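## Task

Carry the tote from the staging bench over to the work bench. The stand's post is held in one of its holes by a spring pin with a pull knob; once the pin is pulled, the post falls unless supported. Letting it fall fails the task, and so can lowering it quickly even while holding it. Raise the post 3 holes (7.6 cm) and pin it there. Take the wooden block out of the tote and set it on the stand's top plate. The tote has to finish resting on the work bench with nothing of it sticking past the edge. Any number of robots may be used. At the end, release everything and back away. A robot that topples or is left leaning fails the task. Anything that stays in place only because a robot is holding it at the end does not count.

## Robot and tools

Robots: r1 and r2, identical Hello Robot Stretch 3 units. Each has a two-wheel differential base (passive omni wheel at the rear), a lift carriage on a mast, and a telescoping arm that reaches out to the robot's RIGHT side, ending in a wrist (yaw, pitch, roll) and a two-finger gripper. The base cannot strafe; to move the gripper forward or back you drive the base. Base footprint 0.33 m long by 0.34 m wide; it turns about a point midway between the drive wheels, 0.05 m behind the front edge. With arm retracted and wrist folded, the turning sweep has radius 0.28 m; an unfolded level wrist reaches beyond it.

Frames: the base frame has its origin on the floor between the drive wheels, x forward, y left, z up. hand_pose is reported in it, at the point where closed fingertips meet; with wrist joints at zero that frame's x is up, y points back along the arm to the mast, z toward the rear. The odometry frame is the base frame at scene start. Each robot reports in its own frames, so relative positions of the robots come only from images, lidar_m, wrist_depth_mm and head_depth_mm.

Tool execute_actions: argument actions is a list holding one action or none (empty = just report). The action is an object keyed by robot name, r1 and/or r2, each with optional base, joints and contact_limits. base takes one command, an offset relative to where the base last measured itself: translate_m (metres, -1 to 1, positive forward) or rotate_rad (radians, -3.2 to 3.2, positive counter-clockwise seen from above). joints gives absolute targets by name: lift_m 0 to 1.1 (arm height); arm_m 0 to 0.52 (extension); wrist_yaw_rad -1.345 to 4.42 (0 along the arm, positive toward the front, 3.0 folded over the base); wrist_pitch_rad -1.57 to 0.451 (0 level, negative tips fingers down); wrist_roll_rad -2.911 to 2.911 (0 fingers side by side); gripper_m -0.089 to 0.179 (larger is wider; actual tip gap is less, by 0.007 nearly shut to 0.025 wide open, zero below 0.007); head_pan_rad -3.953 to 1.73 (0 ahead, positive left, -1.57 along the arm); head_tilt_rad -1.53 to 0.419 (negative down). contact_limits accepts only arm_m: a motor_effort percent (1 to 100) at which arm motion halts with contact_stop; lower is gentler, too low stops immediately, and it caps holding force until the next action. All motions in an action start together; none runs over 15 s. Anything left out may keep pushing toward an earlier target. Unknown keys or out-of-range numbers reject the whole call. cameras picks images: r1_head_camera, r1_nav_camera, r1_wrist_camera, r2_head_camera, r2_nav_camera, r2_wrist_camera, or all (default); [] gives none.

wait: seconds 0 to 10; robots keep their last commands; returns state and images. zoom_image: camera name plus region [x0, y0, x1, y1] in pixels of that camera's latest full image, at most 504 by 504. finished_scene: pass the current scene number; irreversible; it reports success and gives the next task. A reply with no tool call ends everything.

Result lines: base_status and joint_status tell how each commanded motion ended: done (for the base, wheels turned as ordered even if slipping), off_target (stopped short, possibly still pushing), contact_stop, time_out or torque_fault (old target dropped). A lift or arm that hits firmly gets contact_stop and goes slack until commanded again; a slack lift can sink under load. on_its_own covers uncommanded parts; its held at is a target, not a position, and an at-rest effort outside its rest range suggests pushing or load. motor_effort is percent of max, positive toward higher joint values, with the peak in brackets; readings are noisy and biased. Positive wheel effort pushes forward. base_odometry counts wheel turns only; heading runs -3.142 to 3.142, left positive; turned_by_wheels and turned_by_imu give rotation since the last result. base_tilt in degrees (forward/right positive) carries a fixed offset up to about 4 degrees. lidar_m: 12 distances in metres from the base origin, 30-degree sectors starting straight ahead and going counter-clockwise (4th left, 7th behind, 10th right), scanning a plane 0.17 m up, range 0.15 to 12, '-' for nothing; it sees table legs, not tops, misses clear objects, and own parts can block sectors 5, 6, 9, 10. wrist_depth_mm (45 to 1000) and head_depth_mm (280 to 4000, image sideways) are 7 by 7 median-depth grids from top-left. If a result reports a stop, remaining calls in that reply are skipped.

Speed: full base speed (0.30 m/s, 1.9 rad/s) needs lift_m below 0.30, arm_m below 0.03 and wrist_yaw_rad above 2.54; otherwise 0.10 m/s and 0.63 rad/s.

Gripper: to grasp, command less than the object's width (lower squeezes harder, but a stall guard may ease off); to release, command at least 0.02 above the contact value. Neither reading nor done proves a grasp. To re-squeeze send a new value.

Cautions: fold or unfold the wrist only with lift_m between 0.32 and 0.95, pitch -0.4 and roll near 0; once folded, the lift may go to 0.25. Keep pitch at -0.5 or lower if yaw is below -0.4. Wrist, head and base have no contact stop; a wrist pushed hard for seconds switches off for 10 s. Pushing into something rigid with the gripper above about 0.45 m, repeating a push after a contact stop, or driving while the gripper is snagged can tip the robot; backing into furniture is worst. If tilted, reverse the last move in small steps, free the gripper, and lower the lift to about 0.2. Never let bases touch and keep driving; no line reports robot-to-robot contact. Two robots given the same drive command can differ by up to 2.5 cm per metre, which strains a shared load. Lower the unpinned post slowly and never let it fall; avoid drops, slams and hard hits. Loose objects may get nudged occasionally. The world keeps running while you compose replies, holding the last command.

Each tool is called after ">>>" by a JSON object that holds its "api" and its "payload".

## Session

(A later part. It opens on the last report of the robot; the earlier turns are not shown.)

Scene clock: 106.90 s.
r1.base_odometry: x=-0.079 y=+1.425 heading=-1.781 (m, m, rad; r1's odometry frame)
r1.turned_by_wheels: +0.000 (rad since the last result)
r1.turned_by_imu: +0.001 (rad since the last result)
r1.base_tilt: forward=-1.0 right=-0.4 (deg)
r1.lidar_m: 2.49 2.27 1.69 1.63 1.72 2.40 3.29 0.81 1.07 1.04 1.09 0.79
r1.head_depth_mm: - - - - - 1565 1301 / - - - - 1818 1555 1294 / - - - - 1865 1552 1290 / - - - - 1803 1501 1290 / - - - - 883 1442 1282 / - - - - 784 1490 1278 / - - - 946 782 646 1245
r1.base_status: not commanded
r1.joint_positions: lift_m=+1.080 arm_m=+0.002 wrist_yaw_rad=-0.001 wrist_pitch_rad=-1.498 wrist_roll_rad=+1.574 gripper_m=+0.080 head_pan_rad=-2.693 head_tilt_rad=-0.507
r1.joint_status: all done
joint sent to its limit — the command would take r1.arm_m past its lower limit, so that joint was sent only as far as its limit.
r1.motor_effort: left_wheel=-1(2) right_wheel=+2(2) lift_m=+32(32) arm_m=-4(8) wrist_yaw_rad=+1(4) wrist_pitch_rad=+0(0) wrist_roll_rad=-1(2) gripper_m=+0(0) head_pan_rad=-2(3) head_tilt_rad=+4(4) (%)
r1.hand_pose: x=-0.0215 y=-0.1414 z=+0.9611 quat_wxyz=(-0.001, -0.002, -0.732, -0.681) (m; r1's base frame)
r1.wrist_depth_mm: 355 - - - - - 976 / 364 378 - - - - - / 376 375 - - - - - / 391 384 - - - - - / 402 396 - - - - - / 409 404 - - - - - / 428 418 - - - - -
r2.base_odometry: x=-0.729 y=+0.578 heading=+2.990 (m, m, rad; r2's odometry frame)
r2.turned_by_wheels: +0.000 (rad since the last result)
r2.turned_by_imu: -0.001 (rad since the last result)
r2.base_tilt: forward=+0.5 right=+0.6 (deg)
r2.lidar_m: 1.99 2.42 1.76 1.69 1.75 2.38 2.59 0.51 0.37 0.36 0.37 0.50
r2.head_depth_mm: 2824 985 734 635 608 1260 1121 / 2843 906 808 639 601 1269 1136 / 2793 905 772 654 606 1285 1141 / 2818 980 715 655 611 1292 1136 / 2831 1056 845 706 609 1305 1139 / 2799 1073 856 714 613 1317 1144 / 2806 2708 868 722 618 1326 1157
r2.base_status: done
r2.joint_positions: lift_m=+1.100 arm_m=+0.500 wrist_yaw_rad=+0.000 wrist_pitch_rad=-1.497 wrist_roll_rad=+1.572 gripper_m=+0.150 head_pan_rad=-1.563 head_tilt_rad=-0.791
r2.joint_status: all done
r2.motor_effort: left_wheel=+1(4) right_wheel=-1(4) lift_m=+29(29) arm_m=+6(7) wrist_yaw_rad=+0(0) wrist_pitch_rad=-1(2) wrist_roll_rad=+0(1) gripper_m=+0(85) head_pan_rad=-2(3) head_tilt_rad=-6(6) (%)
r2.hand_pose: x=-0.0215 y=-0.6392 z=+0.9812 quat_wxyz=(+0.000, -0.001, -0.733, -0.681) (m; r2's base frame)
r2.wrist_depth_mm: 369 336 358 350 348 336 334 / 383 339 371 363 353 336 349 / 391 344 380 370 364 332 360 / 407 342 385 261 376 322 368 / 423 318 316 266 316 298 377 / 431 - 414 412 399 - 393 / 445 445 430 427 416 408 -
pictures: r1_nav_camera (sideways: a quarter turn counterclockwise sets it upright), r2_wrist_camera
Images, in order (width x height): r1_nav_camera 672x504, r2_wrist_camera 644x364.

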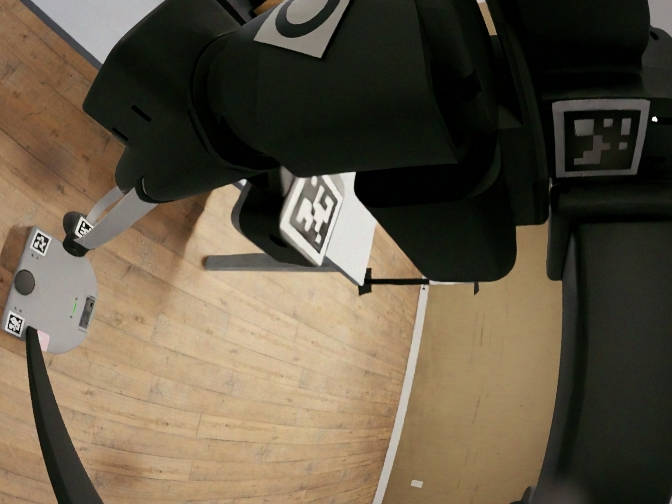

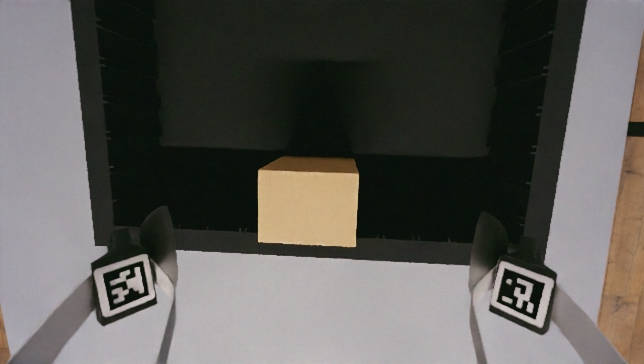

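>>> {"api": "execute_actions", "payload": {"actions": [{"r2":{"base":{"translate_m":-0.02},"joints":{"arm_m":0.51,"lift_m":1.01}},"r1":{"joints":{"lift_m":0.6}}}], "cameras": ["r2_wrist_camera"]}}

>>> {"api": "execute_actions", "payload": {"actions": [{"r2":{"joints":{"gripper_m":0.03}}}], "cameras": []}}

>>> {"api": "execute_actions", "payload": {"actions": [{"r2":{"joints":{"lift_m":1.1,"head_pan_rad":-0.5,"head_tilt_rad":-0.4}}}], "cameras": ["r2_wrist_camera","r2_nav_camera","r1_nav_camera"]}}

Scene clock: 112.30 s.
r1.base_odometry: x=-0.079 y=+1.425 heading=-1.781 (m, m, rad; r1's odometry frame)
r1.turned_by_wheels: +0.000 (rad since the last result)
r1.turned_by_imu: +0.001 (rad since the last result)
r1.base_tilt: forward=-1.0 right=-0.5 (deg)
r1.lidar_m: 2.49 2.26 1.69 1.64 1.71 2.40 3.29 0.81 1.07 1.04 1.09 0.79
r1.head_depth_mm: 2755 2989 3249 2633 1960 1560 1299 / 2897 3113 3336 2635 1958 1564 1292 / 2991 3247 3510 2614 1943 1549 1287 / 3182 3454 3591 2565 1875 1502 1284 / 3342 3630 3786 2555 883 1454 1284 / 3512 3858 3853 1044 788 1483 1277 / 3675 3977 3801 1040 781 646 1273
r1.base_status: not commanded
r1.joint_positions: lift_m=+0.600 arm_m=+0.002 wrist_yaw_rad=-0.001 wrist_pitch_rad=-1.498 wrist_roll_rad=+1.574 gripper_m=+0.080 head_pan_rad=-2.693 head_tilt_rad=-0.507
r1.joint_status: all done
r1.motor_effort: left_wheel=-1(1) right_wheel=+1(2) lift_m=+22(26) arm_m=-4(5) wrist_yaw_rad=+0(2) wrist_pitch_rad=+0(0) wrist_roll_rad=-1(2) gripper_m=+0(0) head_pan_rad=-3(4) head_tilt_rad=+4(5) (%)
r1.hand_pose: x=-0.0215 y=-0.1414 z=+0.4816 quat_wxyz=(-0.001, -0.002, -0.732, -0.681) (m; r1's base frame)
r1.wrist_depth_mm: 645 623 615 609 - - 557 / 660 643 626 616 - - 572 / 672 660 651 629 - - 589 / 704 688 665 653 - 621 603 / 722 703 693 675 653 628 631 / 744 727 - 680 677 - 634 / 768 754 739 713 699 674 654
r2.base_odometry: x=-0.709 y=+0.575 heading=+2.990 (m, m, rad; r2's odometry frame)
r2.turned_by_wheels: +0.000 (rad since the last result)
r2.turned_by_imu: +0.000 (rad since the last result)
r2.base_tilt: forward=+0.5 right=+0.6 (deg)
r2.lidar_m: 2.01 2.41 1.75 1.69 1.76 2.39 2.58 0.51 0.37 0.36 0.37 0.50
r2.head_depth_mm: 2875 982 717 635 606 1263 1124 / 2848 905 807 638 601 1268 1132 / 2798 905 806 656 606 1287 1148 / - 870 709 654 614 1288 1135 / 2700 1053 844 692 609 1301 1140 / 2801 1074 855 716 611 1318 1144 / 2808 2698 870 723 617 1326 1157
r2.base_status: done
r2.joint_positions: lift_m=+1.010 arm_m=+0.510 wrist_yaw_rad=+0.000 wrist_pitch_rad=-1.497 wrist_roll_rad=+1.572 gripper_m=+0.150 head_pan_rad=-1.563 head_tilt_rad=-0.791
r2.joint_status: all done
r2.motor_effort: left_wheel=+1(1) right_wheel=-1(6) lift_m=+24(23) arm_m=+6(7) wrist_yaw_rad=+0(0) wrist_pitch_rad=-1(1) wrist_roll_rad=-1(1) gripper_m=+0(0) head_pan_rad=-2(2) head_tilt_rad=-5(5) (%)
r2.hand_pose: x=-0.0215 y=-0.6493 z=+0.8915 quat_wxyz=(+0.000, -0.001, -0.733, -0.681) (m; r2's base frame)
r2.wrist_depth_mm: 233 276 270 265 262 255 228 / 233 280 278 274 269 264 226 / 237 290 287 282 277 272 223 / 238 298 298 286 283 280 223 / 238 302 300 174 294 285 220 / 230 - 221 177 246 - 217 / 341 333 328 182 215 212 208
pictures: r2_wrist_camera
Images, in order (width x height): r2_wrist_camera 644x364.

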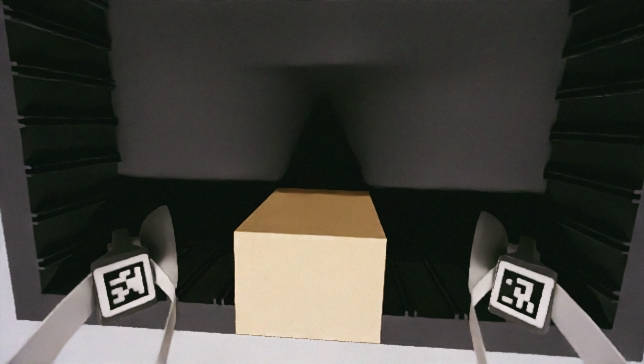

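Scene clock: 114.00 s.
r1.base_odometry: x=-0.079 y=+1.425 heading=-1.781 (m, m, rad; r1's odometry frame)
r1.turned_by_wheels: +0.000 (rad since the last result)
r1.turned_by_imu: +0.000 (rad since the last result)
r1.base_tilt: forward=-0.9 right=-0.4 (deg)
r1.lidar_m: 2.50 2.27 1.69 1.64 1.72 2.40 3.29 0.81 1.08 1.04 1.09 0.79
r1.head_depth_mm: 2774 2969 3220 2628 1971 1563 1296 / 2881 3108 3370 2607 1953 1548 1293 / 3022 3266 3486 2575 1946 1545 1292 / 3176 3438 3596 2562 1869 1501 1286 / 3298 3641 3798 2571 887 1449 1284 / 3497 3869 3812 1045 786 1485 1275 / 3674 3990 3810 1041 781 647 1275
r1.base_status: not commanded
r1.joint_positions: lift_m=+0.600 arm_m=+0.002 wrist_yaw_rad=-0.001 wrist_pitch_rad=-1.498 wrist_roll_rad=+1.574 gripper_m=+0.080 head_pan_rad=-2.693 head_tilt_rad=-0.507
r1.joint_status: not commanded
r1.motor_effort: left_wheel=-1(1) right_wheel=+2(1) lift_m=+22(22) arm_m=-3(3) wrist_yaw_rad=+2(1) wrist_pitch_rad=+0(0) wrist_roll_rad=-2(1) gripper_m=+0(0) head_pan_rad=-3(4) head_tilt_rad=+4(4) (%)
r1.hand_pose: x=-0.0215 y=-0.1414 z=+0.4816 quat_wxyz=(-0.001, -0.002, -0.732, -0.681) (m; r1's base frame)
r1.wrist_depth_mm: 641 621 608 606 - - 557 / 653 641 630 620 - - 567 / 680 659 647 637 - - 587 / 697 687 670 660 - 632 606 / 727 706 688 669 655 634 625 / 740 722 - 689 669 - 642 / 777 760 729 707 697 673 654
r2.base_odometry: x=-0.709 y=+0.575 heading=+2.990 (m, m, rad; r2's odometry frame)
r2.turned_by_wheels: +0.000 (rad since the last result)
r2.turned_by_imu: +0.000 (rad since the last result)
r2.base_tilt: forward=+0.4 right=+0.6 (deg)
r2.lidar_m: 2.01 2.42 1.75 1.69 1.75 2.38 2.58 0.51 0.37 0.36 0.37 0.51
r2.head_depth_mm: 2820 989 722 636 607 1259 1120 / 2805 904 810 639 601 1270 1129 / 2811 898 819 655 606 1279 1138 / - 873 711 654 613 1292 1130 / 2711 1058 848 693 609 1309 1141 / 2780 1079 862 716 612 1316 1151 / 2771 2696 870 721 618 1323 1158
r2.base_status: not commanded
r2.joint_positions: lift_m=+1.010 arm_m=+0.510 wrist_yaw_rad=+0.000 wrist_pitch_rad=-1.484 wrist_roll_rad=+1.572 gripper_m=+0.031 head_pan_rad=-1.563 head_tilt_rad=-0.791
r2.joint_status: all done
r2.motor_effort: left_wheel=+1(2) right_wheel=+1(1) lift_m=+24(23) arm_m=+5(5) wrist_yaw_rad=+0(1) wrist_pitch_rad=-7(9) wrist_roll_rad=+0(0) gripper_m=-16(94) head_pan_rad=-2(2) head_tilt_rad=-5(6) (%)
r2.hand_pose: x=-0.0215 y=-0.6526 z=+0.8915 quat_wxyz=(+0.000, -0.001, -0.737, -0.676) (m; r2's base frame)
r2.wrist_depth_mm: 228 277 272 268 261 256 237 / 228 283 280 274 270 263 234 / 231 291 291 282 276 271 231 / 231 301 296 288 284 279 228 / 234 305 304 176 288 284 229 / 234 241 181 177 177 261 225 / 346 337 330 183 215 214 209
pictures: none
No camera images: the call's "cameras" was empty. Leave "cameras" out to get every camera's image.

Scene clock: 116.13 s.
r1.base_odometry: x=-0.079 y=+1.425 heading=-1.781 (m, m, rad; r1's odometry frame)
r1.turned_by_wheels: +0.000 (rad since the last result)
r1.turned_by_imu: +0.001 (rad since the last result)
r1.base_tilt: forward=-1.0 right=-0.3 (deg)
r1.lidar_m: 2.50 2.27 1.69 1.64 1.71 2.40 3.29 0.80 1.07 1.04 1.09 0.79
r1.head_depth_mm: 2767 2965 3234 2645 1958 1566 1298 / 2877 3105 3341 2602 1953 1558 1298 / 3017 3291 3515 2590 1943 1546 1293 / 3171 3406 3635 2583 1875 1501 1282 / 3305 3616 3823 2572 884 1446 1275 / 3495 3872 3798 1047 785 1481 1277 / 3705 3983 3730 1034 783 646 1272
r1.base_status: not commanded
r1.joint_positions: lift_m=+0.600 arm_m=+0.002 wrist_yaw_rad=-0.001 wrist_pitch_rad=-1.498 wrist_roll_rad=+1.574 gripper_m=+0.080 head_pan_rad=-2.693 head_tilt_rad=-0.507
r1.joint_status: not commanded
r1.motor_effort: left_wheel=-1(1) right_wheel=+2(2) lift_m=+22(22) arm_m=-4(4) wrist_yaw_rad=+1(1) wrist_pitch_rad=+0(0) wrist_roll_rad=-1(2) gripper_m=+0(0) head_pan_rad=-2(3) head_tilt_rad=+4(4) (%)
r1.hand_pose: x=-0.0215 y=-0.1414 z=+0.4816 quat_wxyz=(-0.001, -0.002, -0.732, -0.681) (m; r1's base frame)
r1.wrist_depth_mm: 643 630 615 604 - - 553 / 665 642 630 619 - - 562 / 675 656 651 630 - - 592 / 704 681 660 657 - 622 614 / 714 703 690 663 655 633 621 / 749 725 - 692 665 - 639 / 774 750 731 708 695 675 656
r2.base_odometry: x=-0.709 y=+0.575 heading=+2.990 (m, m, rad; r2's odometry frame)
r2.turned_by_wheels: +0.000 (rad since the last result)
r2.turned_by_imu: +0.000 (rad since the last result)
r2.base_tilt: forward=+0.6 right=+0.7 (deg)
r2.lidar_m: 2.01 2.41 1.76 1.69 1.75 2.38 2.58 0.51 0.37 0.36 0.37 0.51
r2.head_depth_mm: 3615 3888 3957 2746 838 664 594 / 3650 3947 - 2818 851 691 1317 / 3401 3752 3925 2848 866 937 1112 / 3214 3467 3684 2878 2060 1614 1368 / 3080 3271 3511 2946 2154 1682 1389 / 2937 3091 3287 2831 2204 1701 1392 / 2768 2966 3128 3107 2200 1731 1407
r2.base_status: not commanded
r2.joint_positions: lift_m=+1.100 arm_m=+0.510 wrist_yaw_rad=+0.000 wrist_pitch_rad=-1.498 wrist_roll_rad=+1.572 gripper_m=+0.030 head_pan_rad=-0.507 head_tilt_rad=-0.409
r2.joint_status: all done
r2.motor_effort: left_wheel=+1(2) right_wheel=-1(2) lift_m=+29(31) arm_m=+4(5) wrist_yaw_rad=+1(0) wrist_pitch_rad=-1(7) wrist_roll_rad=+0(1) gripper_m=-1(16) head_pan_rad=+3(34) head_tilt_rad=+5(33) (%)
r2.hand_pose: x=-0.0215 y=-0.6490 z=+0.9812 quat_wxyz=(+0.000, -0.001, -0.732, -0.681) (m; r2's base frame)
r2.wrist_depth_mm: 372 319 357 347 350 333 330 / 386 325 369 363 358 348 342 / 395 327 379 375 366 349 354 / 409 339 393 321 378 346 366 / 416 324 371 266 380 318 377 / 435 426 426 412 350 302 390 / 450 440 431 425 409 404 399
pictures: r1_nav_camera (sideways: a quarter turn counterclockwise sets it upright), r2_nav_camera (sideways: a quarter turn counterclockwise sets it upright), r2_wrist_camera
Images, in order (width x height): r1_nav_camera 672x504, r2_nav_camera 672x504, r2_wrist_camera 644x364.

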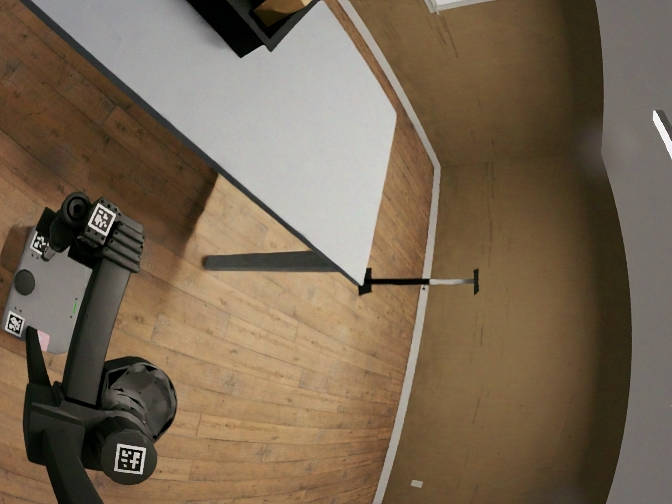

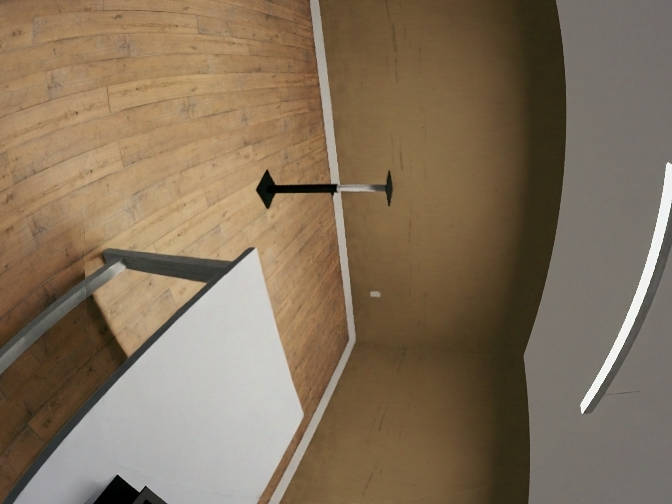

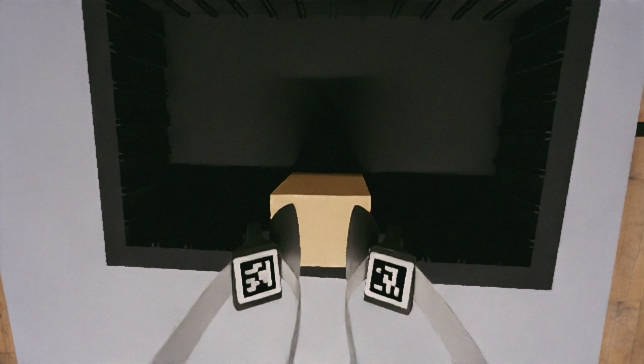

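Slipped off. Retry further forward, harder.

>>> {"api": "execute_actions", "payload": {"actions": [{"r2":{"base":{"translate_m":0.035},"joints":{"gripper_m":0.15,"arm_m":0.51}}}], "cameras": []}}

>>> {"api": "execute_actions", "payload": {"actions": [{"r2":{"joints":{"lift_m":1.015}}}], "cameras": []}}

>>> {"api": "execute_actions", "payload": {"actions": [{"r2":{"joints":{"gripper_m":0.0}}}], "cameras": []}}

>>> {"api": "execute_actions", "payload": {"actions": [{"r2":{"joints":{"lift_m":1.1}}}], "cameras": ["r2_wrist_camera"]}}

Scene clock: 118.33 s.
r1.base_odometry: x=-0.079 y=+1.425 heading=-1.781 (m, m, rad; r1's odometry frame)
r1.turned_by_wheels: +0.000 (rad since the last result)
r1.turned_by_imu: +0.001 (rad since the last result)
r1.base_tilt: forward=-1.0 right=-0.4 (deg)
r1.lidar_m: 2.49 2.27 1.69 1.64 1.71 2.39 3.29 0.81 1.07 1.04 1.09 0.79
r1.head_depth_mm: 2755 2973 3217 2659 1962 1558 1294 / 2890 3146 3320 2597 1958 1554 1294 / 3017 3287 3513 2616 1936 1550 1292 / 3138 3431 3621 2544 1874 1497 1288 / 3324 3673 3768 2551 886 1451 1281 / 3523 3837 3791 1048 788 1490 1275 / 3655 3950 3765 1042 784 648 1276
r1.base_status: not commanded
r1.joint_positions: lift_m=+0.600 arm_m=+0.002 wrist_yaw_rad=-0.001 wrist_pitch_rad=-1.498 wrist_roll_rad=+1.574 gripper_m=+0.080 head_pan_rad=-2.693 head_tilt_rad=-0.507
r1.joint_status: not commanded
r1.motor_effort: left_wheel=-1(1) right_wheel=+1(1) lift_m=+22(22) arm_m=-4(4) wrist_yaw_rad=+1(1) wrist_pitch_rad=+0(0) wrist_roll_rad=-2(1) gripper_m=+0(0) head_pan_rad=-3(3) head_tilt_rad=+4(4) (%)
r1.hand_pose: x=-0.0215 y=-0.1414 z=+0.4816 quat_wxyz=(-0.001, -0.002, -0.732, -0.681) (m; r1's base frame)
r1.wrist_depth_mm: 640 623 615 599 - - 556 / 661 645 627 618 - - 575 / 682 662 642 641 - - 587 / 705 683 671 653 - 622 608 / 721 697 691 665 668 635 627 / 746 720 - 689 675 - 643 / 778 756 733 709 700 672 651
r2.base_odometry: x=-0.744 y=+0.580 heading=+2.990 (m, m, rad; r2's odometry frame)
r2.turned_by_wheels: +0.000 (rad since the last result)
r2.turned_by_imu: +0.000 (rad since the last result)
r2.base_tilt: forward=+0.5 right=+0.6 (deg)
r2.lidar_m: 1.99 2.42 1.76 1.69 1.75 2.38 2.60 0.51 0.37 0.36 0.37 0.50
r2.head_depth_mm: 3613 3875 - 2736 841 668 595 / 3588 3921 - 2808 850 691 1317 / 3367 3670 3835 2838 864 894 1068 / 3185 3413 3714 2871 2128 1672 1371 / 3030 3236 3501 2980 2151 1682 1382 / 2903 3102 3268 2865 2181 1709 1398 / 2749 2919 3171 3107 2201 1729 1406
r2.base_status: done
r2.joint_positions: lift_m=+1.100 arm_m=+0.510 wrist_yaw_rad=+0.000 wrist_pitch_rad=-1.498 wrist_roll_rad=+1.572 gripper_m=+0.150 head_pan_rad=-0.507 head_tilt_rad=-0.409
r2.joint_status: all done
r2.motor_effort: left_wheel=+2(4) right_wheel=-1(5) lift_m=+29(29) arm_m=+4(4) wrist_yaw_rad=+1(0) wrist_pitch_rad=+0(1) wrist_roll_rad=-1(0) gripper_m=+0(80) head_pan_rad=+3(3) head_tilt_rad=+5(5) (%)
r2.hand_pose: x=-0.0215 y=-0.6490 z=+0.9812 quat_wxyz=(+0.000, -0.001, -0.732, -0.681) (m; r2's base frame)
r2.wrist_depth_mm: 373 320 358 348 344 338 335 / 379 325 365 364 354 344 343 / 402 329 379 369 366 346 351 / 405 334 384 258 380 347 369 / 420 313 311 305 299 296 375 / 431 - 413 408 396 - 387 / 450 441 435 422 412 407 -
pictures: none
No camera images: the call's "cameras" was empty. Leave "cameras" out to get every camera's image.

Scene clock: 119.93 s.
r1.base_odometry: x=-0.079 y=+1.425 heading=-1.781 (m, m, rad; r1's odometry frame)
r1.turned_by_wheels: +0.000 (rad since the last result)
r1.turned_by_imu: +0.000 (rad since the last result)
r1.base_tilt: forward=-1.1 right=-0.4 (deg)
r1.lidar_m: 2.49 2.27 1.69 1.64 1.72 2.41 3.30 0.80 1.07 1.04 1.09 0.78
r1.head_depth_mm: 2756 3003 3253 2625 1965 1564 1295 / 2872 3139 3331 2649 1941 1562 1297 / 3001 3266 3533 2607 1946 1550 1292 / 3117 3448 3618 2562 1866 1499 1287 / 3318 3620 3807 2530 884 1452 1280 / 3489 3845 3778 1045 786 1495 1286 / 3684 - 3764 1041 785 646 1269
r1.base_status: not commanded
r1.joint_positions: lift_m=+0.600 arm_m=+0.002 wrist_yaw_rad=-0.001 wrist_pitch_rad=-1.498 wrist_roll_rad=+1.574 gripper_m=+0.080 head_pan_rad=-2.693 head_tilt_rad=-0.507
r1.joint_status: not commanded
r1.motor_effort: left_wheel=-1(1) right_wheel=+2(2) lift_m=+22(22) arm_m=-5(4) wrist_yaw_rad=+1(1) wrist_pitch_rad=+0(0) wrist_roll_rad=-2(1) gripper_m=+0(0) head_pan_rad=-3(3) head_tilt_rad=+5(4) (%)
r1.hand_pose: x=-0.0215 y=-0.1414 z=+0.4816 quat_wxyz=(-0.001, -0.002, -0.732, -0.681) (m; r1's base frame)
r1.wrist_depth_mm: 645 623 617 596 - - 554 / 651 644 629 622 - - 573 / 673 667 653 630 - - 589 / 695 682 672 660 - 624 609 / 712 708 691 666 659 634 630 / 750 715 - 693 676 - 642 / 774 768 727 704 686 678 648
r2.base_odometry: x=-0.744 y=+0.580 heading=+2.990 (m, m, rad; r2's odometry frame)
r2.turned_by_wheels: +0.000 (rad since the last result)
r2.turned_by_imu: +0.000 (rad since the last result)
r2.base_tilt: forward=+0.6 right=+0.6 (deg)
r2.lidar_m: 1.98 2.41 1.76 1.69 1.75 2.39 2.61 0.51 0.37 0.36 0.37 0.50
r2.head_depth_mm: 3556 3877 3997 2745 836 665 596 / 3615 3871 - 2771 854 693 1316 / 3423 3640 3930 2827 865 895 1068 / 3217 3416 3722 2928 2111 1673 1373 / 3046 3269 3520 2945 2150 1675 1381 / 2887 3075 3272 2852 2191 1721 1398 / 2758 2926 3126 3126 2220 1715 1412
r2.base_status: not commanded
r2.joint_positions: lift_m=+1.015 arm_m=+0.510 wrist_yaw_rad=+0.000 wrist_pitch_rad=-1.498 wrist_roll_rad=+1.572 gripper_m=+0.150 head_pan_rad=-0.507 head_tilt_rad=-0.409
r2.joint_status: all done
r2.motor_effort: left_wheel=+2(1) right_wheel=-1(1) lift_m=+24(26) arm_m=+5(4) wrist_yaw_rad=+0(1) wrist_pitch_rad=-1(0) wrist_roll_rad=+0(1) gripper_m=+0(0) head_pan_rad=+3(3) head_tilt_rad=+4(5) (%)
r2.hand_pose: x=-0.0215 y=-0.6490 z=+0.8965 quat_wxyz=(+0.000, -0.001, -0.732, -0.681) (m; r2's base frame)
r2.wrist_depth_mm: 234 280 275 272 265 263 227 / 236 287 286 278 275 268 224 / 237 292 291 285 282 279 223 / 237 305 300 171 287 286 221 / 228 263 219 177 264 280 219 / 333 - 322 220 214 - 207 / 343 341 333 325 317 315 306
pictures: none
No camera images: the call's "cameras" was empty. Leave "cameras" out to get every camera's image.

Scene clock: 121.93 s.
r1.base_odometry: x=-0.079 y=+1.425 heading=-1.781 (m, m, rad; r1's odometry frame)
r1.turned_by_wheels: +0.000 (rad since the last result)
r1.turned_by_imu: +0.000 (rad since the last result)
r1.base_tilt: forward=-0.8 right=-0.4 (deg)
r1.lidar_m: 2.49 2.27 1.69 1.64 1.72 2.39 3.29 0.81 1.08 1.04 1.09 0.79
r1.head_depth_mm: 2759 2993 3231 2643 1967 1564 1299 / 2882 3089 3373 2594 1945 1559 1297 / 3014 3298 3508 2586 1941 1550 1293 / 3134 3486 3590 2553 1865 1499 1290 / 3306 3643 3782 2551 882 1448 1279 / 3500 3838 3798 1049 787 1490 1275 / 3675 3970 3742 1041 783 647 1271
r1.base_status: not commanded
r1.joint_positions: lift_m=+0.600 arm_m=+0.002 wrist_yaw_rad=-0.001 wrist_pitch_rad=-1.498 wrist_roll_rad=+1.574 gripper_m=+0.080 head_pan_rad=-2.693 head_tilt_rad=-0.507
r1.joint_status: not commanded
r1.motor_effort: left_wheel=-1(1) right_wheel=+1(2) lift_m=+22(22) arm_m=-4(4) wrist_yaw_rad=+2(1) wrist_pitch_rad=+0(0) wrist_roll_rad=-1(1) gripper_m=+0(0) head_pan_rad=-3(3) head_tilt_rad=+4(4) (%)
r1.hand_pose: x=-0.0215 y=-0.1414 z=+0.4816 quat_wxyz=(-0.001, -0.002, -0.732, -0.681) (m; r1's base frame)
r1.wrist_depth_mm: 636 624 617 605 - - 558 / 662 641 630 622 - - 571 / 683 660 647 638 - - 592 / 696 680 670 651 - 628 609 / 715 706 686 676 644 635 627 / 747 728 - 686 675 - 645 / 763 756 733 712 681 677 659
r2.base_odometry: x=-0.744 y=+0.580 heading=+2.990 (m, m, rad; r2's odometry frame)
r2.turned_by_wheels: +0.000 (rad since the last result)
r2.turned_by_imu: +0.000 (rad since the last result)
r2.base_tilt: forward=+0.5 right=+0.5 (deg)
r2.lidar_m: 1.99 2.42 1.76 1.69 1.75 2.39 2.61 0.51 0.37 0.36 0.37 0.51
r2.head_depth_mm: 3605 3935 3932 2729 838 666 595 / 3633 3895 - 2769 854 693 1316 / 3374 3671 3837 2864 864 894 1070 / 3143 3430 3715 2917 2124 1657 1371 / 2994 3248 3488 2996 2150 1675 1383 / 2891 3071 3285 2847 2193 1705 1398 / 2737 2932 3088 3102 2217 1720 1411
r2.base_status: not commanded
r2.joint_positions: lift_m=+1.015 arm_m=+0.510 wrist_yaw_rad=+0.000 wrist_pitch_rad=-1.488 wrist_roll_rad=+1.572 gripper_m=+0.001 head_pan_rad=-0.507 head_tilt_rad=-0.409
r2.joint_status: all done
r2.motor_effort: left_wheel=+1(1) right_wheel=-1(1) lift_m=+19(24) arm_m=+4(4) wrist_yaw_rad=+0(1) wrist_pitch_rad=-6(9) wrist_roll_rad=+0(0) gripper_m=-22(99) head_pan_rad=+3(3) head_tilt_rad=+5(5) (%)
r2.hand_pose: x=-0.0215 y=-0.6517 z=+0.8967 quat_wxyz=(+0.000, -0.001, -0.736, -0.677) (m; r2's base frame)
r2.wrist_depth_mm: 229 284 280 272 269 263 233 / 230 293 286 280 277 269 229 / 233 296 297 288 282 274 227 / 233 305 301 174 289 285 226 / 230 246 248 178 277 274 222 / 342 336 326 222 - 211 207 / 351 341 339 329 318 311 305
pictures: none
No camera images: the call's "cameras" was empty. Leave "cameras" out to get every camera's image.

Scene clock: 124.50 s.
r1.base_odometry: x=-0.079 y=+1.425 heading=-1.781 (m, m, rad; r1's odometry frame)
r1.turned_by_wheels: +0.000 (rad since the last result)
r1.turned_by_imu: +0.001 (rad since the last result)
r1.base_tilt: forward=-1.0 right=-0.3 (deg)
r1.lidar_m: 2.49 2.27 1.69 1.64 1.72 2.40 3.29 0.81 1.07 1.04 1.09 0.79
r1.head_depth_mm: 2768 3006 3235 2625 1970 1563 1294 / 2860 3140 3369 2606 1953 1562 1299 / 3020 3290 3471 2613 1940 1548 1290 / 3127 3424 3614 2580 1859 1504 1285 / 3329 3642 3763 2550 887 1446 1276 / 3528 3871 3749 1044 786 1490 1281 / 3643 3969 3740 1038 783 646 1270
r1.base_status: not commanded
r1.joint_positions: lift_m=+0.600 arm_m=+0.002 wrist_yaw_rad=-0.001 wrist_pitch_rad=-1.498 wrist_roll_rad=+1.574 gripper_m=+0.080 head_pan_rad=-2.693 head_tilt_rad=-0.507
r1.joint_status: not commanded
r1.motor_effort: left_wheel=-1(1) right_wheel=+1(2) lift_m=+22(22) arm_m=-4(4) wrist_yaw_rad=+1(1) wrist_pitch_rad=+0(0) wrist_roll_rad=-2(2) gripper_m=+0(0) head_pan_rad=-2(2) head_tilt_rad=+5(4) (%)
r1.hand_pose: x=-0.0215 y=-0.1414 z=+0.4816 quat_wxyz=(-0.001, -0.002, -0.732, -0.681) (m; r1's base frame)
r1.wrist_depth_mm: 639 632 607 598 - - 562 / 649 647 630 617 - - 572 / 673 658 651 639 - - 586 / 700 685 668 659 - 622 612 / 725 708 693 673 657 635 629 / 734 731 - 689 677 - 646 / 780 752 732 713 695 677 647
r2.base_odometry: x=-0.744 y=+0.580 heading=+2.990 (m, m, rad; r2's odometry frame)
r2.turned_by_wheels: +0.000 (rad since the last result)
r2.turned_by_imu: +0.000 (rad since the last result)
r2.base_tilt: forward=+0.4 right=+0.6 (deg)
r2.lidar_m: 1.99 2.42 1.76 1.69 1.75 2.38 2.61 0.51 0.37 0.36 0.37 0.51
r2.head_depth_mm: 3646 3899 3988 2740 837 666 595 / 3595 3885 - 2807 850 690 1313 / 3413 3596 3847 2838 864 892 1074 / 3171 3427 3686 2904 2108 1665 1372 / 3042 3263 3474 2985 2140 1680 1384 / 2865 3073 3269 2869 2182 1706 1406 / 2749 2907 3120 3152 2224 1726 1407
r2.base_status: not commanded
r2.joint_positions: lift_m=+1.100 arm_m=+0.510 wrist_yaw_rad=+0.000 wrist_pitch_rad=-1.498 wrist_roll_rad=+1.572 gripper_m=+0.000 head_pan_rad=-0.507 head_tilt_rad=-0.408
r2.joint_status: all done
r2.motor_effort: left_wheel=+1(2) right_wheel=-1(2) lift_m=+29(29) arm_m=+4(4) wrist_yaw_rad=+0(1) wrist_pitch_rad=-1(8) wrist_roll_rad=-1(0) gripper_m=-2(23) head_pan_rad=+3(2) head_tilt_rad=+5(5) (%)
r2.hand_pose: x=-0.0215 y=-0.6490 z=+0.9812 quat_wxyz=(+0.000, -0.001, -0.732, -0.681) (m; r2's base frame)
r2.wrist_depth_mm: 371 323 360 352 344 341 335 / 380 327 369 362 355 348 340 / 397 328 378 371 366 349 355 / 405 335 391 258 371 343 372 / 418 409 308 - 299 299 379 / 432 425 419 - 403 397 394 / 445 438 429 419 415 409 404
pictures: r2_wrist_camera
Images, in order (width x height): r2_wrist_camera 644x364.

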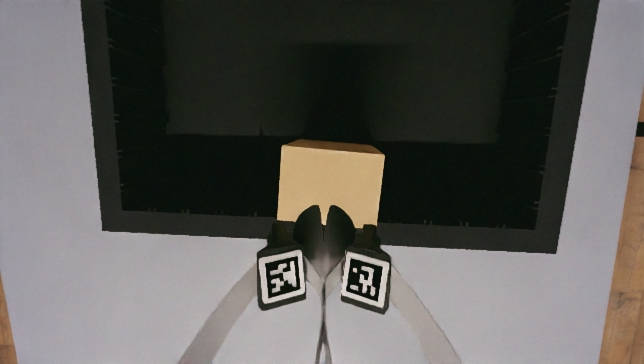

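>>> {"api": "execute_actions", "payload": {"actions": [{"r2":{"base":{"translate_m":-0.02},"joints":{"gripper_m":0.15,"arm_m":0.515}}}], "cameras": ["r2_wrist_camera"]}}

Scene clock: 126.97 s.
r1.base_odometry: x=-0.079 y=+1.425 heading=-1.781 (m, m, rad; r1's odometry frame)
r1.turned_by_wheels: +0.000 (rad since the last result)
r1.turned_by_imu: +0.001 (rad since the last result)
r1.base_tilt: forward=-1.1 right=-0.5 (deg)
r1.lidar_m: 2.49 2.28 1.69 1.64 1.72 2.39 3.29 0.81 1.08 1.04 1.09 0.79
r1.head_depth_mm: 2755 2982 3248 2629 1961 1566 1300 / 2880 3083 3326 2622 1951 1559 1288 / 3022 3264 3464 2608 1948 1548 1294 / 3171 3439 3591 2555 1867 1494 1285 / 3318 3687 3807 2564 887 1449 1279 / 3471 3883 3808 1047 786 1488 1277 / 3613 3982 3760 1042 782 645 1272
r1.base_status: not commanded
r1.joint_positions: lift_m=+0.600 arm_m=+0.002 wrist_yaw_rad=-0.001 wrist_pitch_rad=-1.498 wrist_roll_rad=+1.574 gripper_m=+0.080 head_pan_rad=-2.693 head_tilt_rad=-0.507
r1.joint_status: not commanded
r1.motor_effort: left_wheel=-1(1) right_wheel=+2(1) lift_m=+22(22) arm_m=-4(4) wrist_yaw_rad=+1(0) wrist_pitch_rad=+0(0) wrist_roll_rad=-1(1) gripper_m=+0(0) head_pan_rad=-3(3) head_tilt_rad=+5(4) (%)
r1.hand_pose: x=-0.0215 y=-0.1414 z=+0.4816 quat_wxyz=(-0.001, -0.002, -0.732, -0.681) (m; r1's base frame)
r1.wrist_depth_mm: 642 625 611 601 - - 558 / 663 647 631 610 - - 568 / 678 661 654 629 - - 586 / 694 683 668 652 - 621 607 / 730 706 686 670 652 635 623 / 736 721 - 686 673 - 651 / 767 755 731 704 696 681 651
r2.base_odometry: x=-0.724 y=+0.577 heading=+2.990 (m, m, rad; r2's odometry frame)
r2.turned_by_wheels: +0.000 (rad since the last result)
r2.turned_by_imu: +0.000 (rad since the last result)
r2.base_tilt: forward=+0.5 right=+0.6 (deg)
r2.lidar_m: 2.00 2.42 1.75 1.69 1.75 2.39 2.59 0.51 0.37 0.36 0.37 0.50
r2.head_depth_mm: 3633 3863 3954 2738 841 667 596 / 3637 3965 - 2772 852 692 1318 / 3450 3698 3926 2838 866 912 1085 / 3231 3438 3701 2907 2132 1654 1373 / 3026 3284 3483 3013 2163 1687 1384 / 2933 3110 3274 2824 2177 1699 1395 / 2753 2953 3181 3090 2214 1730 1415
r2.base_status: done
r2.joint_positions: lift_m=+1.100 arm_m=+0.515 wrist_yaw_rad=+0.000 wrist_pitch_rad=-1.498 wrist_roll_rad=+1.572 gripper_m=+0.150 head_pan_rad=-0.507 head_tilt_rad=-0.408
r2.joint_status: all done
r2.motor_effort: left_wheel=+2(1) right_wheel=-1(7) lift_m=+29(29) arm_m=+6(6) wrist_yaw_rad=+0(1) wrist_pitch_rad=+0(0) wrist_roll_rad=-1(0) gripper_m=+0(85) head_pan_rad=+3(3) head_tilt_rad=+5(5) (%)
r2.hand_pose: x=-0.0215 y=-0.6539 z=+0.9812 quat_wxyz=(+0.000, -0.001, -0.732, -0.681) (m; r2's base frame)
r2.wrist_depth_mm: 368 316 358 354 348 340 276 / 385 318 368 360 354 349 340 / 394 324 382 368 361 361 350 / 405 343 394 261 378 357 361 / 416 329 313 266 324 313 378 / 430 - 416 411 402 - 392 / 448 439 434 424 415 410 -
pictures: r2_wrist_camera
Images, in order (width x height): r2_wrist_camera 644x364.

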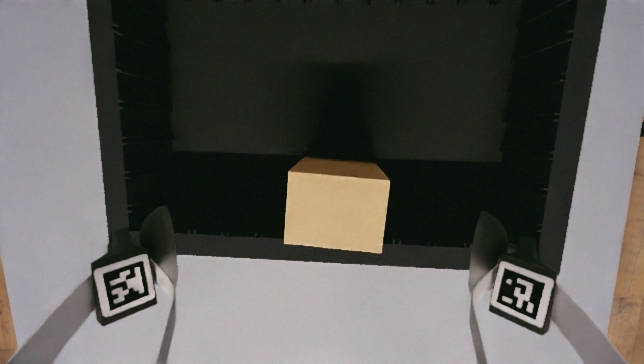

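>>> {"api": "execute_actions", "payload": {"actions": [{"r2":{"base":{"translate_m":-0.03},"joints":{"lift_m":1.0}}}], "cameras": ["r2_wrist_camera"]}}

>>> {"api": "execute_actions", "payload": {"actions": [{"r2":{"joints":{"lift_m":0.95}}}], "cameras": ["r2_wrist_camera"]}}

Scene clock: 131.40 s.
r1.base_odometry: x=-0.079 y=+1.425 heading=-1.781 (m, m, rad; r1's odometry frame)
r1.turned_by_wheels: +0.000 (rad since the last result)
r1.turned_by_imu: +0.001 (rad since the last result)
r1.base_tilt: forward=-0.9 right=-0.3 (deg)
r1.lidar_m: 2.49 2.27 1.69 1.64 1.72 2.40 3.29 0.80 1.07 1.04 1.09 0.79
r1.head_depth_mm: 2763 2975 3241 2638 1964 1561 1304 / 2879 3093 3374 2596 1954 1547 1294 / 3030 3285 3470 2618 1938 1545 1289 / 3160 3422 3618 2542 1870 1504 1282 / 3327 3635 3815 2555 887 1455 1277 / 3500 3885 3833 1046 787 1494 1272 / 3625 3973 3754 1038 781 646 1272
r1.base_status: not commanded
r1.joint_positions: lift_m=+0.600 arm_m=+0.002 wrist_yaw_rad=-0.001 wrist_pitch_rad=-1.498 wrist_roll_rad=+1.574 gripper_m=+0.080 head_pan_rad=-2.693 head_tilt_rad=-0.507
r1.joint_status: not commanded
r1.motor_effort: left_wheel=-1(1) right_wheel=+2(2) lift_m=+22(22) arm_m=-4(4) wrist_yaw_rad=+1(1) wrist_pitch_rad=+0(0) wrist_roll_rad=-1(1) gripper_m=+0(0) head_pan_rad=-4(3) head_tilt_rad=+4(4) (%)
r1.hand_pose: x=-0.0215 y=-0.1414 z=+0.4816 quat_wxyz=(-0.001, -0.002, -0.732, -0.681) (m; r1's base frame)
r1.wrist_depth_mm: 637 623 611 595 - - 563 / 651 644 626 615 - - 569 / 676 663 641 626 - - 592 / 694 685 661 650 - 627 612 / 715 693 689 664 658 634 622 / 747 724 - 688 676 - 641 / 771 756 736 712 684 676 656
r2.base_odometry: x=-0.694 y=+0.573 heading=+2.990 (m, m, rad; r2's odometry frame)
r2.turned_by_wheels: +0.000 (rad since the last result)
r2.turned_by_imu: +0.000 (rad since the last result)
r2.base_tilt: forward=+0.6 right=+0.6 (deg)
r2.lidar_m: 2.02 2.41 1.76 1.69 1.74 2.39 2.56 0.51 0.37 0.36 0.37 0.51
r2.head_depth_mm: 3633 3868 3996 2720 838 668 596 / 3631 3955 - 2805 854 691 1313 / 3415 3756 3930 2856 864 961 1111 / 3285 3463 3725 2903 1970 1621 1368 / 3104 3293 3574 2972 2153 1693 1384 / 2940 3085 3326 2815 2202 1716 1391 / 2780 2959 3134 3089 2224 1725 1412
r2.base_status: done
r2.joint_positions: lift_m=+1.000 arm_m=+0.515 wrist_yaw_rad=+0.000 wrist_pitch_rad=-1.498 wrist_roll_rad=+1.572 gripper_m=+0.150 head_pan_rad=-0.507 head_tilt_rad=-0.408
r2.joint_status: all done
r2.motor_effort: left_wheel=+2(2) right_wheel=-1(7) lift_m=+24(25) arm_m=+6(6) wrist_yaw_rad=+0(0) wrist_pitch_rad=+0(1) wrist_roll_rad=+0(0) gripper_m=+0(0) head_pan_rad=+3(3) head_tilt_rad=+5(4) (%)
r2.hand_pose: x=-0.0215 y=-0.6539 z=+0.8815 quat_wxyz=(+0.000, -0.001, -0.732, -0.681) (m; r2's base frame)
r2.wrist_depth_mm: 226 264 260 255 252 251 233 / 228 274 267 264 258 256 234 / 231 278 276 272 269 264 232 / 232 287 284 279 273 269 228 / 234 295 293 209 280 277 228 / 224 - 258 166 172 - 222 / 219 218 214 171 206 215 201
pictures: r2_wrist_camera
Images, in order (width x height): r2_wrist_camera 644x364.

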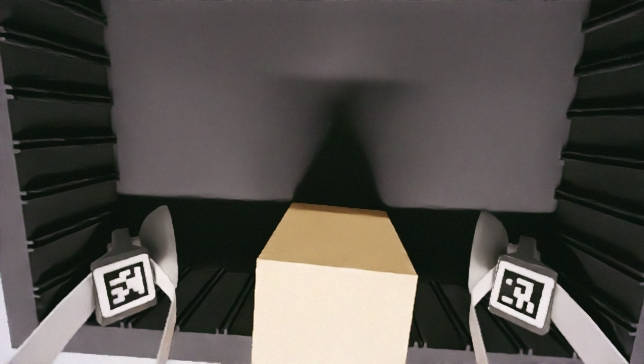

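Scene clock: 132.70 s.
r1.base_odometry: x=-0.079 y=+1.425 heading=-1.781 (m, m, rad; r1's odometry frame)
r1.turned_by_wheels: +0.000 (rad since the last result)
r1.turned_by_imu: +0.000 (rad since the last result)
r1.base_tilt: forward=-0.9 right=-0.4 (deg)
r1.lidar_m: 2.50 2.27 1.69 1.64 1.71 2.40 3.29 0.81 1.07 1.04 1.09 0.79
r1.head_depth_mm: 2752 2975 3238 2645 1968 1560 1297 / 2890 3115 3385 2629 1940 1559 1294 / 3050 3276 3510 2599 1941 1551 1291 / 3165 3419 3618 2561 1866 1500 1282 / 3300 3617 3822 2566 887 1448 1280 / 3483 3890 3785 1047 786 1492 1271 / 3644 - 3771 1041 784 646 1277
r1.base_status: not commanded
r1.joint_positions: lift_m=+0.600 arm_m=+0.002 wrist_yaw_rad=-0.001 wrist_pitch_rad=-1.498 wrist_roll_rad=+1.574 gripper_m=+0.080 head_pan_rad=-2.693 head_tilt_rad=-0.507
r1.joint_status: not commanded
r1.motor_effort: left_wheel=-1(1) right_wheel=+1(2) lift_m=+22(22) arm_m=-4(4) wrist_yaw_rad=+1(2) wrist_pitch_rad=+0(0) wrist_roll_rad=-1(1) gripper_m=+0(0) head_pan_rad=-3(3) head_tilt_rad=+5(4) (%)
r1.hand_pose: x=-0.0215 y=-0.1414 z=+0.4816 quat_wxyz=(-0.001, -0.002, -0.732, -0.681) (m; r1's base frame)
r1.wrist_depth_mm: 643 626 604 603 - - 558 / 667 640 628 617 - - 573 / 672 659 656 639 - - 591 / 707 687 663 655 - 622 608 / 714 706 682 677 656 640 629 / 743 728 - 683 674 - 645 / 765 755 732 717 694 675 655
r2.base_odometry: x=-0.694 y=+0.573 heading=+2.990 (m, m, rad; r2's odometry frame)
r2.turned_by_wheels: +0.000 (rad since the last result)
r2.turned_by_imu: +0.000 (rad since the last result)
r2.base_tilt: forward=+0.5 right=+0.6 (deg)
r2.lidar_m: 2.02 2.41 1.76 1.69 1.74 2.38 2.55 0.51 0.37 0.36 0.37 0.50
r2.head_depth_mm: 3653 3883 - 2727 841 666 595 / 3647 3958 - 2811 853 693 1310 / 3390 3689 3865 2834 865 957 1107 / 3287 3470 3713 2906 1969 1620 1369 / 3088 3295 3536 2970 2152 1685 1381 / 2904 3145 3295 2862 2177 1709 1396 / 2792 2976 3155 3065 2214 1724 1414
r2.base_status: not commanded
r2.joint_positions: lift_m=+0.950 arm_m=+0.515 wrist_yaw_rad=+0.000 wrist_pitch_rad=-1.498 wrist_roll_rad=+1.572 gripper_m=+0.150 head_pan_rad=-0.507 head_tilt_rad=-0.408
r2.joint_status: all done
r2.motor_effort: left_wheel=+1(2) right_wheel=-1(1) lift_m=+24(24) arm_m=+6(6) wrist_yaw_rad=+0(1) wrist_pitch_rad=-1(1) wrist_roll_rad=+0(0) gripper_m=+0(0) head_pan_rad=+2(3) head_tilt_rad=+4(4) (%)
r2.hand_pose: x=-0.0215 y=-0.6539 z=+0.8315 quat_wxyz=(+0.000, -0.001, -0.732, -0.681) (m; r2's base frame)
r2.wrist_depth_mm: 217 217 213 210 206 203 199 / 223 222 218 214 212 209 204 / 229 229 224 221 217 214 209 / 231 233 232 226 223 221 217 / 233 240 239 210 229 225 220 / 225 - 243 143 161 - 222 / 206 208 117 115 114 214 201
pictures: r2_wrist_camera
Images, in order (width x height): r2_wrist_camera 644x364.

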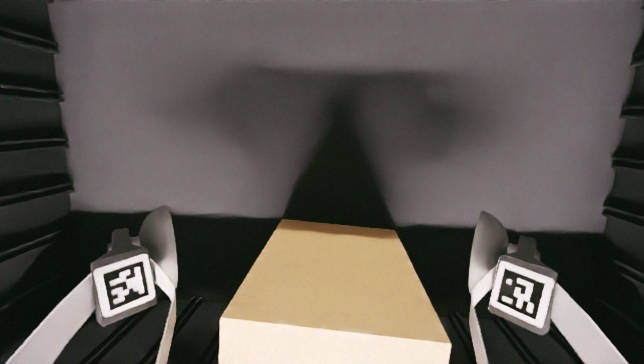

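Slightly behind; move forward a bit and close.

>>> {"api": "execute_actions", "payload": {"actions": [{"r2":{"base":{"translate_m":0.02}}}], "cameras": []}}

>>> {"api": "execute_actions", "payload": {"actions": [{"r2":{"joints":{"gripper_m":0.0}}}], "cameras": []}}

>>> {"api": "execute_actions", "payload": {"actions": [{"r2":{"joints":{"lift_m":1.1}}}], "cameras": ["r2_wrist_camera"]}}

Scene clock: 134.23 s.
r1.base_odometry: x=-0.079 y=+1.425 heading=-1.781 (m, m, rad; r1's odometry frame)
r1.turned_by_wheels: +0.000 (rad since the last result)
r1.turned_by_imu: +0.000 (rad since the last result)
r1.base_tilt: forward=-1.0 right=-0.3 (deg)
r1.lidar_m: 2.50 2.27 1.69 1.64 1.72 2.39 3.27 0.81 1.07 1.04 1.09 0.79
r1.head_depth_mm: 2771 2942 3220 2642 1968 1560 1306 / 2885 3098 3372 2615 1948 1556 1297 / 3053 3268 3506 2576 1950 1554 1288 / 3164 3436 3598 2568 1861 1499 1286 / 3347 3667 3844 2544 884 1458 1277 / 3496 3855 3757 1046 788 1488 1278 / 3717 3952 3756 1040 783 646 1271
r1.base_status: not commanded
r1.joint_positions: lift_m=+0.600 arm_m=+0.002 wrist_yaw_rad=-0.001 wrist_pitch_rad=-1.498 wrist_roll_rad=+1.574 gripper_m=+0.080 head_pan_rad=-2.693 head_tilt_rad=-0.507
r1.joint_status: not commanded
r1.motor_effort: left_wheel=-1(1) right_wheel=+2(2) lift_m=+22(22) arm_m=-4(4) wrist_yaw_rad=+2(2) wrist_pitch_rad=+0(0) wrist_roll_rad=-1(2) gripper_m=+0(0) head_pan_rad=-3(3) head_tilt_rad=+4(4) (%)
r1.hand_pose: x=-0.0215 y=-0.1414 z=+0.4816 quat_wxyz=(-0.001, -0.002, -0.732, -0.681) (m; r1's base frame)
r1.wrist_depth_mm: 636 628 613 603 - - 561 / 661 649 634 621 - - 570 / 683 661 647 635 - - 591 / 694 678 673 649 - 623 610 / 730 705 684 669 654 635 622 / 748 728 - 680 670 - 638 / 769 757 737 706 692 679 656
r2.base_odometry: x=-0.714 y=+0.576 heading=+2.991 (m, m, rad; r2's odometry frame)
r2.turned_by_wheels: +0.000 (rad since the last result)
r2.turned_by_imu: +0.000 (rad since the last result)
r2.base_tilt: forward=+0.4 right=+0.5 (deg)
r2.lidar_m: 2.01 2.42 1.76 1.69 1.75 2.39 2.58 0.51 0.37 0.36 0.37 0.50
r2.head_depth_mm: 3571 3890 - 2755 840 665 595 / 3629 3975 - 2776 851 692 1320 / 3378 3659 3910 2835 865 925 1106 / 3227 3476 3679 2915 2044 1621 1368 / 3053 3276 3528 2933 2141 1691 1385 / 2874 3081 3272 2849 2205 1704 1398 / 2785 2960 3176 3105 2216 1728 1416
r2.base_status: done
r2.joint_positions: lift_m=+0.950 arm_m=+0.515 wrist_yaw_rad=+0.000 wrist_pitch_rad=-1.498 wrist_roll_rad=+1.572 gripper_m=+0.150 head_pan_rad=-0.507 head_tilt_rad=-0.408
r2.joint_status: not commanded
r2.motor_effort: left_wheel=+1(5) right_wheel=-1(4) lift_m=+24(24) arm_m=+6(6) wrist_yaw_rad=+1(0) wrist_pitch_rad=-1(1) wrist_roll_rad=+0(1) gripper_m=+0(0) head_pan_rad=+3(2) head_tilt_rad=+6(5) (%)
r2.hand_pose: x=-0.0215 y=-0.6539 z=+0.8315 quat_wxyz=(+0.000, -0.001, -0.732, -0.681) (m; r2's base frame)
r2.wrist_depth_mm: 217 216 212 209 205 203 200 / 224 223 220 216 211 208 204 / 228 230 224 221 216 215 210 / 233 236 233 225 223 220 216 / 232 241 238 150 197 223 221 / 225 - 114 111 111 - 221 / 168 175 117 114 112 184 189
pictures: none
No camera images: the call's "cameras" was empty. Leave "cameras" out to get every camera's image.

Scene clock: 136.30 s.
r1.base_odometry: x=-0.079 y=+1.425 heading=-1.781 (m, m, rad; r1's odometry frame)
r1.turned_by_wheels: +0.000 (rad since the last result)
r1.turned_by_imu: +0.001 (rad since the last result)
r1.base_tilt: forward=-0.9 right=-0.4 (deg)
r1.lidar_m: 2.49 2.27 1.69 1.64 1.72 2.39 3.29 0.81 1.08 1.04 1.09 0.79
r1.head_depth_mm: 2760 2976 3222 2645 1964 1564 1294 / 2875 3085 3398 2614 1958 1553 1291 / 3016 3257 3475 2587 1937 1553 1288 / 3166 3442 3609 2555 1874 1512 1290 / 3305 3637 3856 2575 887 1454 1281 / 3490 3825 3808 1048 786 1487 1276 / 3643 3983 3779 1042 783 645 1268
r1.base_status: not commanded
r1.joint_positions: lift_m=+0.600 arm_m=+0.002 wrist_yaw_rad=-0.001 wrist_pitch_rad=-1.498 wrist_roll_rad=+1.574 gripper_m=+0.080 head_pan_rad=-2.693 head_tilt_rad=-0.507
r1.joint_status: not commanded
r1.motor_effort: left_wheel=-1(1) right_wheel=+1(2) lift_m=+22(22) arm_m=-4(4) wrist_yaw_rad=+1(1) wrist_pitch_rad=+0(0) wrist_roll_rad=-1(1) gripper_m=+0(0) head_pan_rad=-4(2) head_tilt_rad=+5(4) (%)
r1.hand_pose: x=-0.0215 y=-0.1414 z=+0.4816 quat_wxyz=(-0.001, -0.002, -0.732, -0.681) (m; r1's base frame)
r1.wrist_depth_mm: 637 622 615 599 - - 562 / 664 650 628 620 - - 573 / 671 666 641 638 - - 584 / 702 675 662 661 - 619 610 / 724 714 680 669 654 631 624 / 753 729 - 693 676 - 644 / 776 758 735 714 691 675 654
r2.base_odometry: x=-0.714 y=+0.576 heading=+2.990 (m, m, rad; r2's odometry frame)
r2.turned_by_wheels: +0.000 (rad since the last result)
r2.turned_by_imu: +0.000 (rad since the last result)
r2.base_tilt: forward=+0.4 right=+0.6 (deg)
r2.lidar_m: 2.01 2.42 1.75 1.69 1.75 2.39 2.58 0.51 0.37 0.36 0.37 0.51
r2.head_depth_mm: 3606 3860 - 2736 839 666 596 / 3610 3960 - 2785 852 692 1321 / 3411 3710 3966 2848 865 929 1104 / 3231 3450 3742 2939 2054 1625 1371 / 3044 3265 3490 2950 2147 1686 1380 / 2920 3092 3300 2846 2193 1701 1396 / 2750 2950 3163 3130 2209 1721 1414
r2.base_status: not commanded
r2.joint_positions: lift_m=+0.950 arm_m=+0.515 wrist_yaw_rad=+0.000 wrist_pitch_rad=-1.500 wrist_roll_rad=+1.572 gripper_m=+0.002 head_pan_rad=-0.507 head_tilt_rad=-0.408
r2.joint_status: all done
r2.motor_effort: left_wheel=+1(2) right_wheel=+1(1) lift_m=+24(24) arm_m=+6(6) wrist_yaw_rad=+0(0) wrist_pitch_rad=+1(1) wrist_roll_rad=-1(1) gripper_m=-39(99) head_pan_rad=+3(3) head_tilt_rad=+5(4) (%)
r2.hand_pose: x=-0.0215 y=-0.6533 z=+0.8315 quat_wxyz=(+0.000, -0.001, -0.731, -0.682) (m; r2's base frame)
r2.wrist_depth_mm: 218 217 213 210 208 203 201 / 222 221 218 213 212 209 206 / 230 230 224 221 218 215 212 / 233 237 231 227 222 220 216 / 234 243 162 150 172 225 221 / 216 - 114 112 110 229 222 / 183 170 117 114 113 179 191
pictures: none
No camera images: the call's "cameras" was empty. Leave "cameras" out to get every camera's image.

Scene clock: 139.60 s.
r1.base_odometry: x=-0.079 y=+1.425 heading=-1.781 (m, m, rad; r1's odometry frame)
r1.turned_by_wheels: +0.000 (rad since the last result)
r1.turned_by_imu: +0.001 (rad since the last result)
r1.base_tilt: forward=-0.9 right=-0.4 (deg)
r1.lidar_m: 2.49 2.27 1.69 1.64 1.72 2.39 3.29 0.81 1.07 1.04 1.09 0.79
r1.head_depth_mm: 2770 2958 3252 2620 1971 1560 1297 / 2881 3126 3360 2606 1943 1559 1297 / 3002 3261 3494 2596 1941 1549 1284 / 3155 3445 3629 2570 1873 1501 1280 / 3336 3640 3830 2556 886 1456 1285 / 3542 3880 3808 1046 786 1484 1274 / 3645 3987 3729 1039 783 646 1271
r1.base_status: not commanded
r1.joint_positions: lift_m=+0.600 arm_m=+0.002 wrist_yaw_rad=-0.001 wrist_pitch_rad=-1.498 wrist_roll_rad=+1.574 gripper_m=+0.080 head_pan_rad=-2.693 head_tilt_rad=-0.507
r1.joint_status: not commanded
r1.motor_effort: left_wheel=-1(1) right_wheel=+1(2) lift_m=+22(22) arm_m=-4(4) wrist_yaw_rad=+0(1) wrist_pitch_rad=+0(0) wrist_roll_rad=-1(2) gripper_m=+0(0) head_pan_rad=-3(3) head_tilt_rad=+4(4) (%)
r1.hand_pose: x=-0.0215 y=-0.1414 z=+0.4816 quat_wxyz=(-0.001, -0.002, -0.732, -0.681) (m; r1's base frame)
r1.wrist_depth_mm: 645 625 616 600 - - 562 / 657 652 631 624 - - 570 / 679 672 650 631 - - 589 / 704 678 668 652 - 628 605 / 725 704 692 679 657 640 623 / 753 724 - 679 667 - 643 / 771 753 731 723 698 676 656
r2.base_odometry: x=-0.714 y=+0.576 heading=+2.990 (m, m, rad; r2's odometry frame)
r2.turned_by_wheels: +0.000 (rad since the last result)
r2.turned_by_imu: -0.001 (rad since the last result)
r2.base_tilt: forward=+0.5 right=+0.5 (deg)
r2.lidar_m: 2.01 2.41 1.76 1.69 1.75 2.38 2.58 0.51 0.37 0.36 0.37 0.50
r2.head_depth_mm: 3639 3876 3969 2753 841 668 596 / 3639 3931 - 2790 851 693 1314 / 3412 3672 3836 2845 868 927 1103 / 3204 3461 3697 2884 2072 1629 1371 / 3062 3243 3480 2957 2172 1690 1387 / 2918 3055 3293 2806 2184 1706 1398 / 2764 2943 3165 3123 2219 1717 1405
r2.base_status: not commanded
r2.joint_positions: lift_m=+1.100 arm_m=+0.515 wrist_yaw_rad=+0.000 wrist_pitch_rad=-1.494 wrist_roll_rad=+1.572 gripper_m=+0.019 head_pan_rad=-0.507 head_tilt_rad=-0.407
r2.joint_status: all done
r2.on_its_own: gripper_m is held at +0.018, not at your +0.000, by its stall guard, which is still easing
r2.motor_effort: left_wheel=+0(3) right_wheel=+0(8) lift_m=+31(36) arm_m=+1(6) wrist_yaw_rad=+1(0) wrist_pitch_rad=-2(30) wrist_roll_rad=+0(0) gripper_m=-26(40) head_pan_rad=+3(3) head_tilt_rad=+3(5) (%)
r2.hand_pose: x=-0.0215 y=-0.6552 z=+0.9811 quat_wxyz=(+0.000, -0.001, -0.733, -0.680) (m; r2's base frame)
r2.wrist_depth_mm: 372 312 359 353 347 340 280 / 385 314 366 361 359 347 339 / 397 337 376 374 363 358 351 / 413 342 389 381 376 355 360 / 416 324 147 149 160 327 377 / 438 425 133 122 115 346 387 / 449 439 139 125 407 402 407
pictures: r2_wrist_camera
Images, in order (width x height): r2_wrist_camera 644x364.

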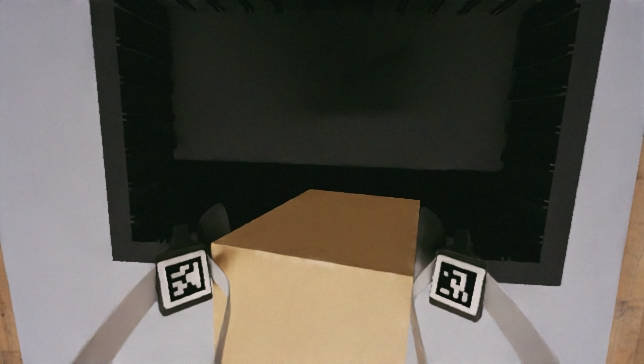

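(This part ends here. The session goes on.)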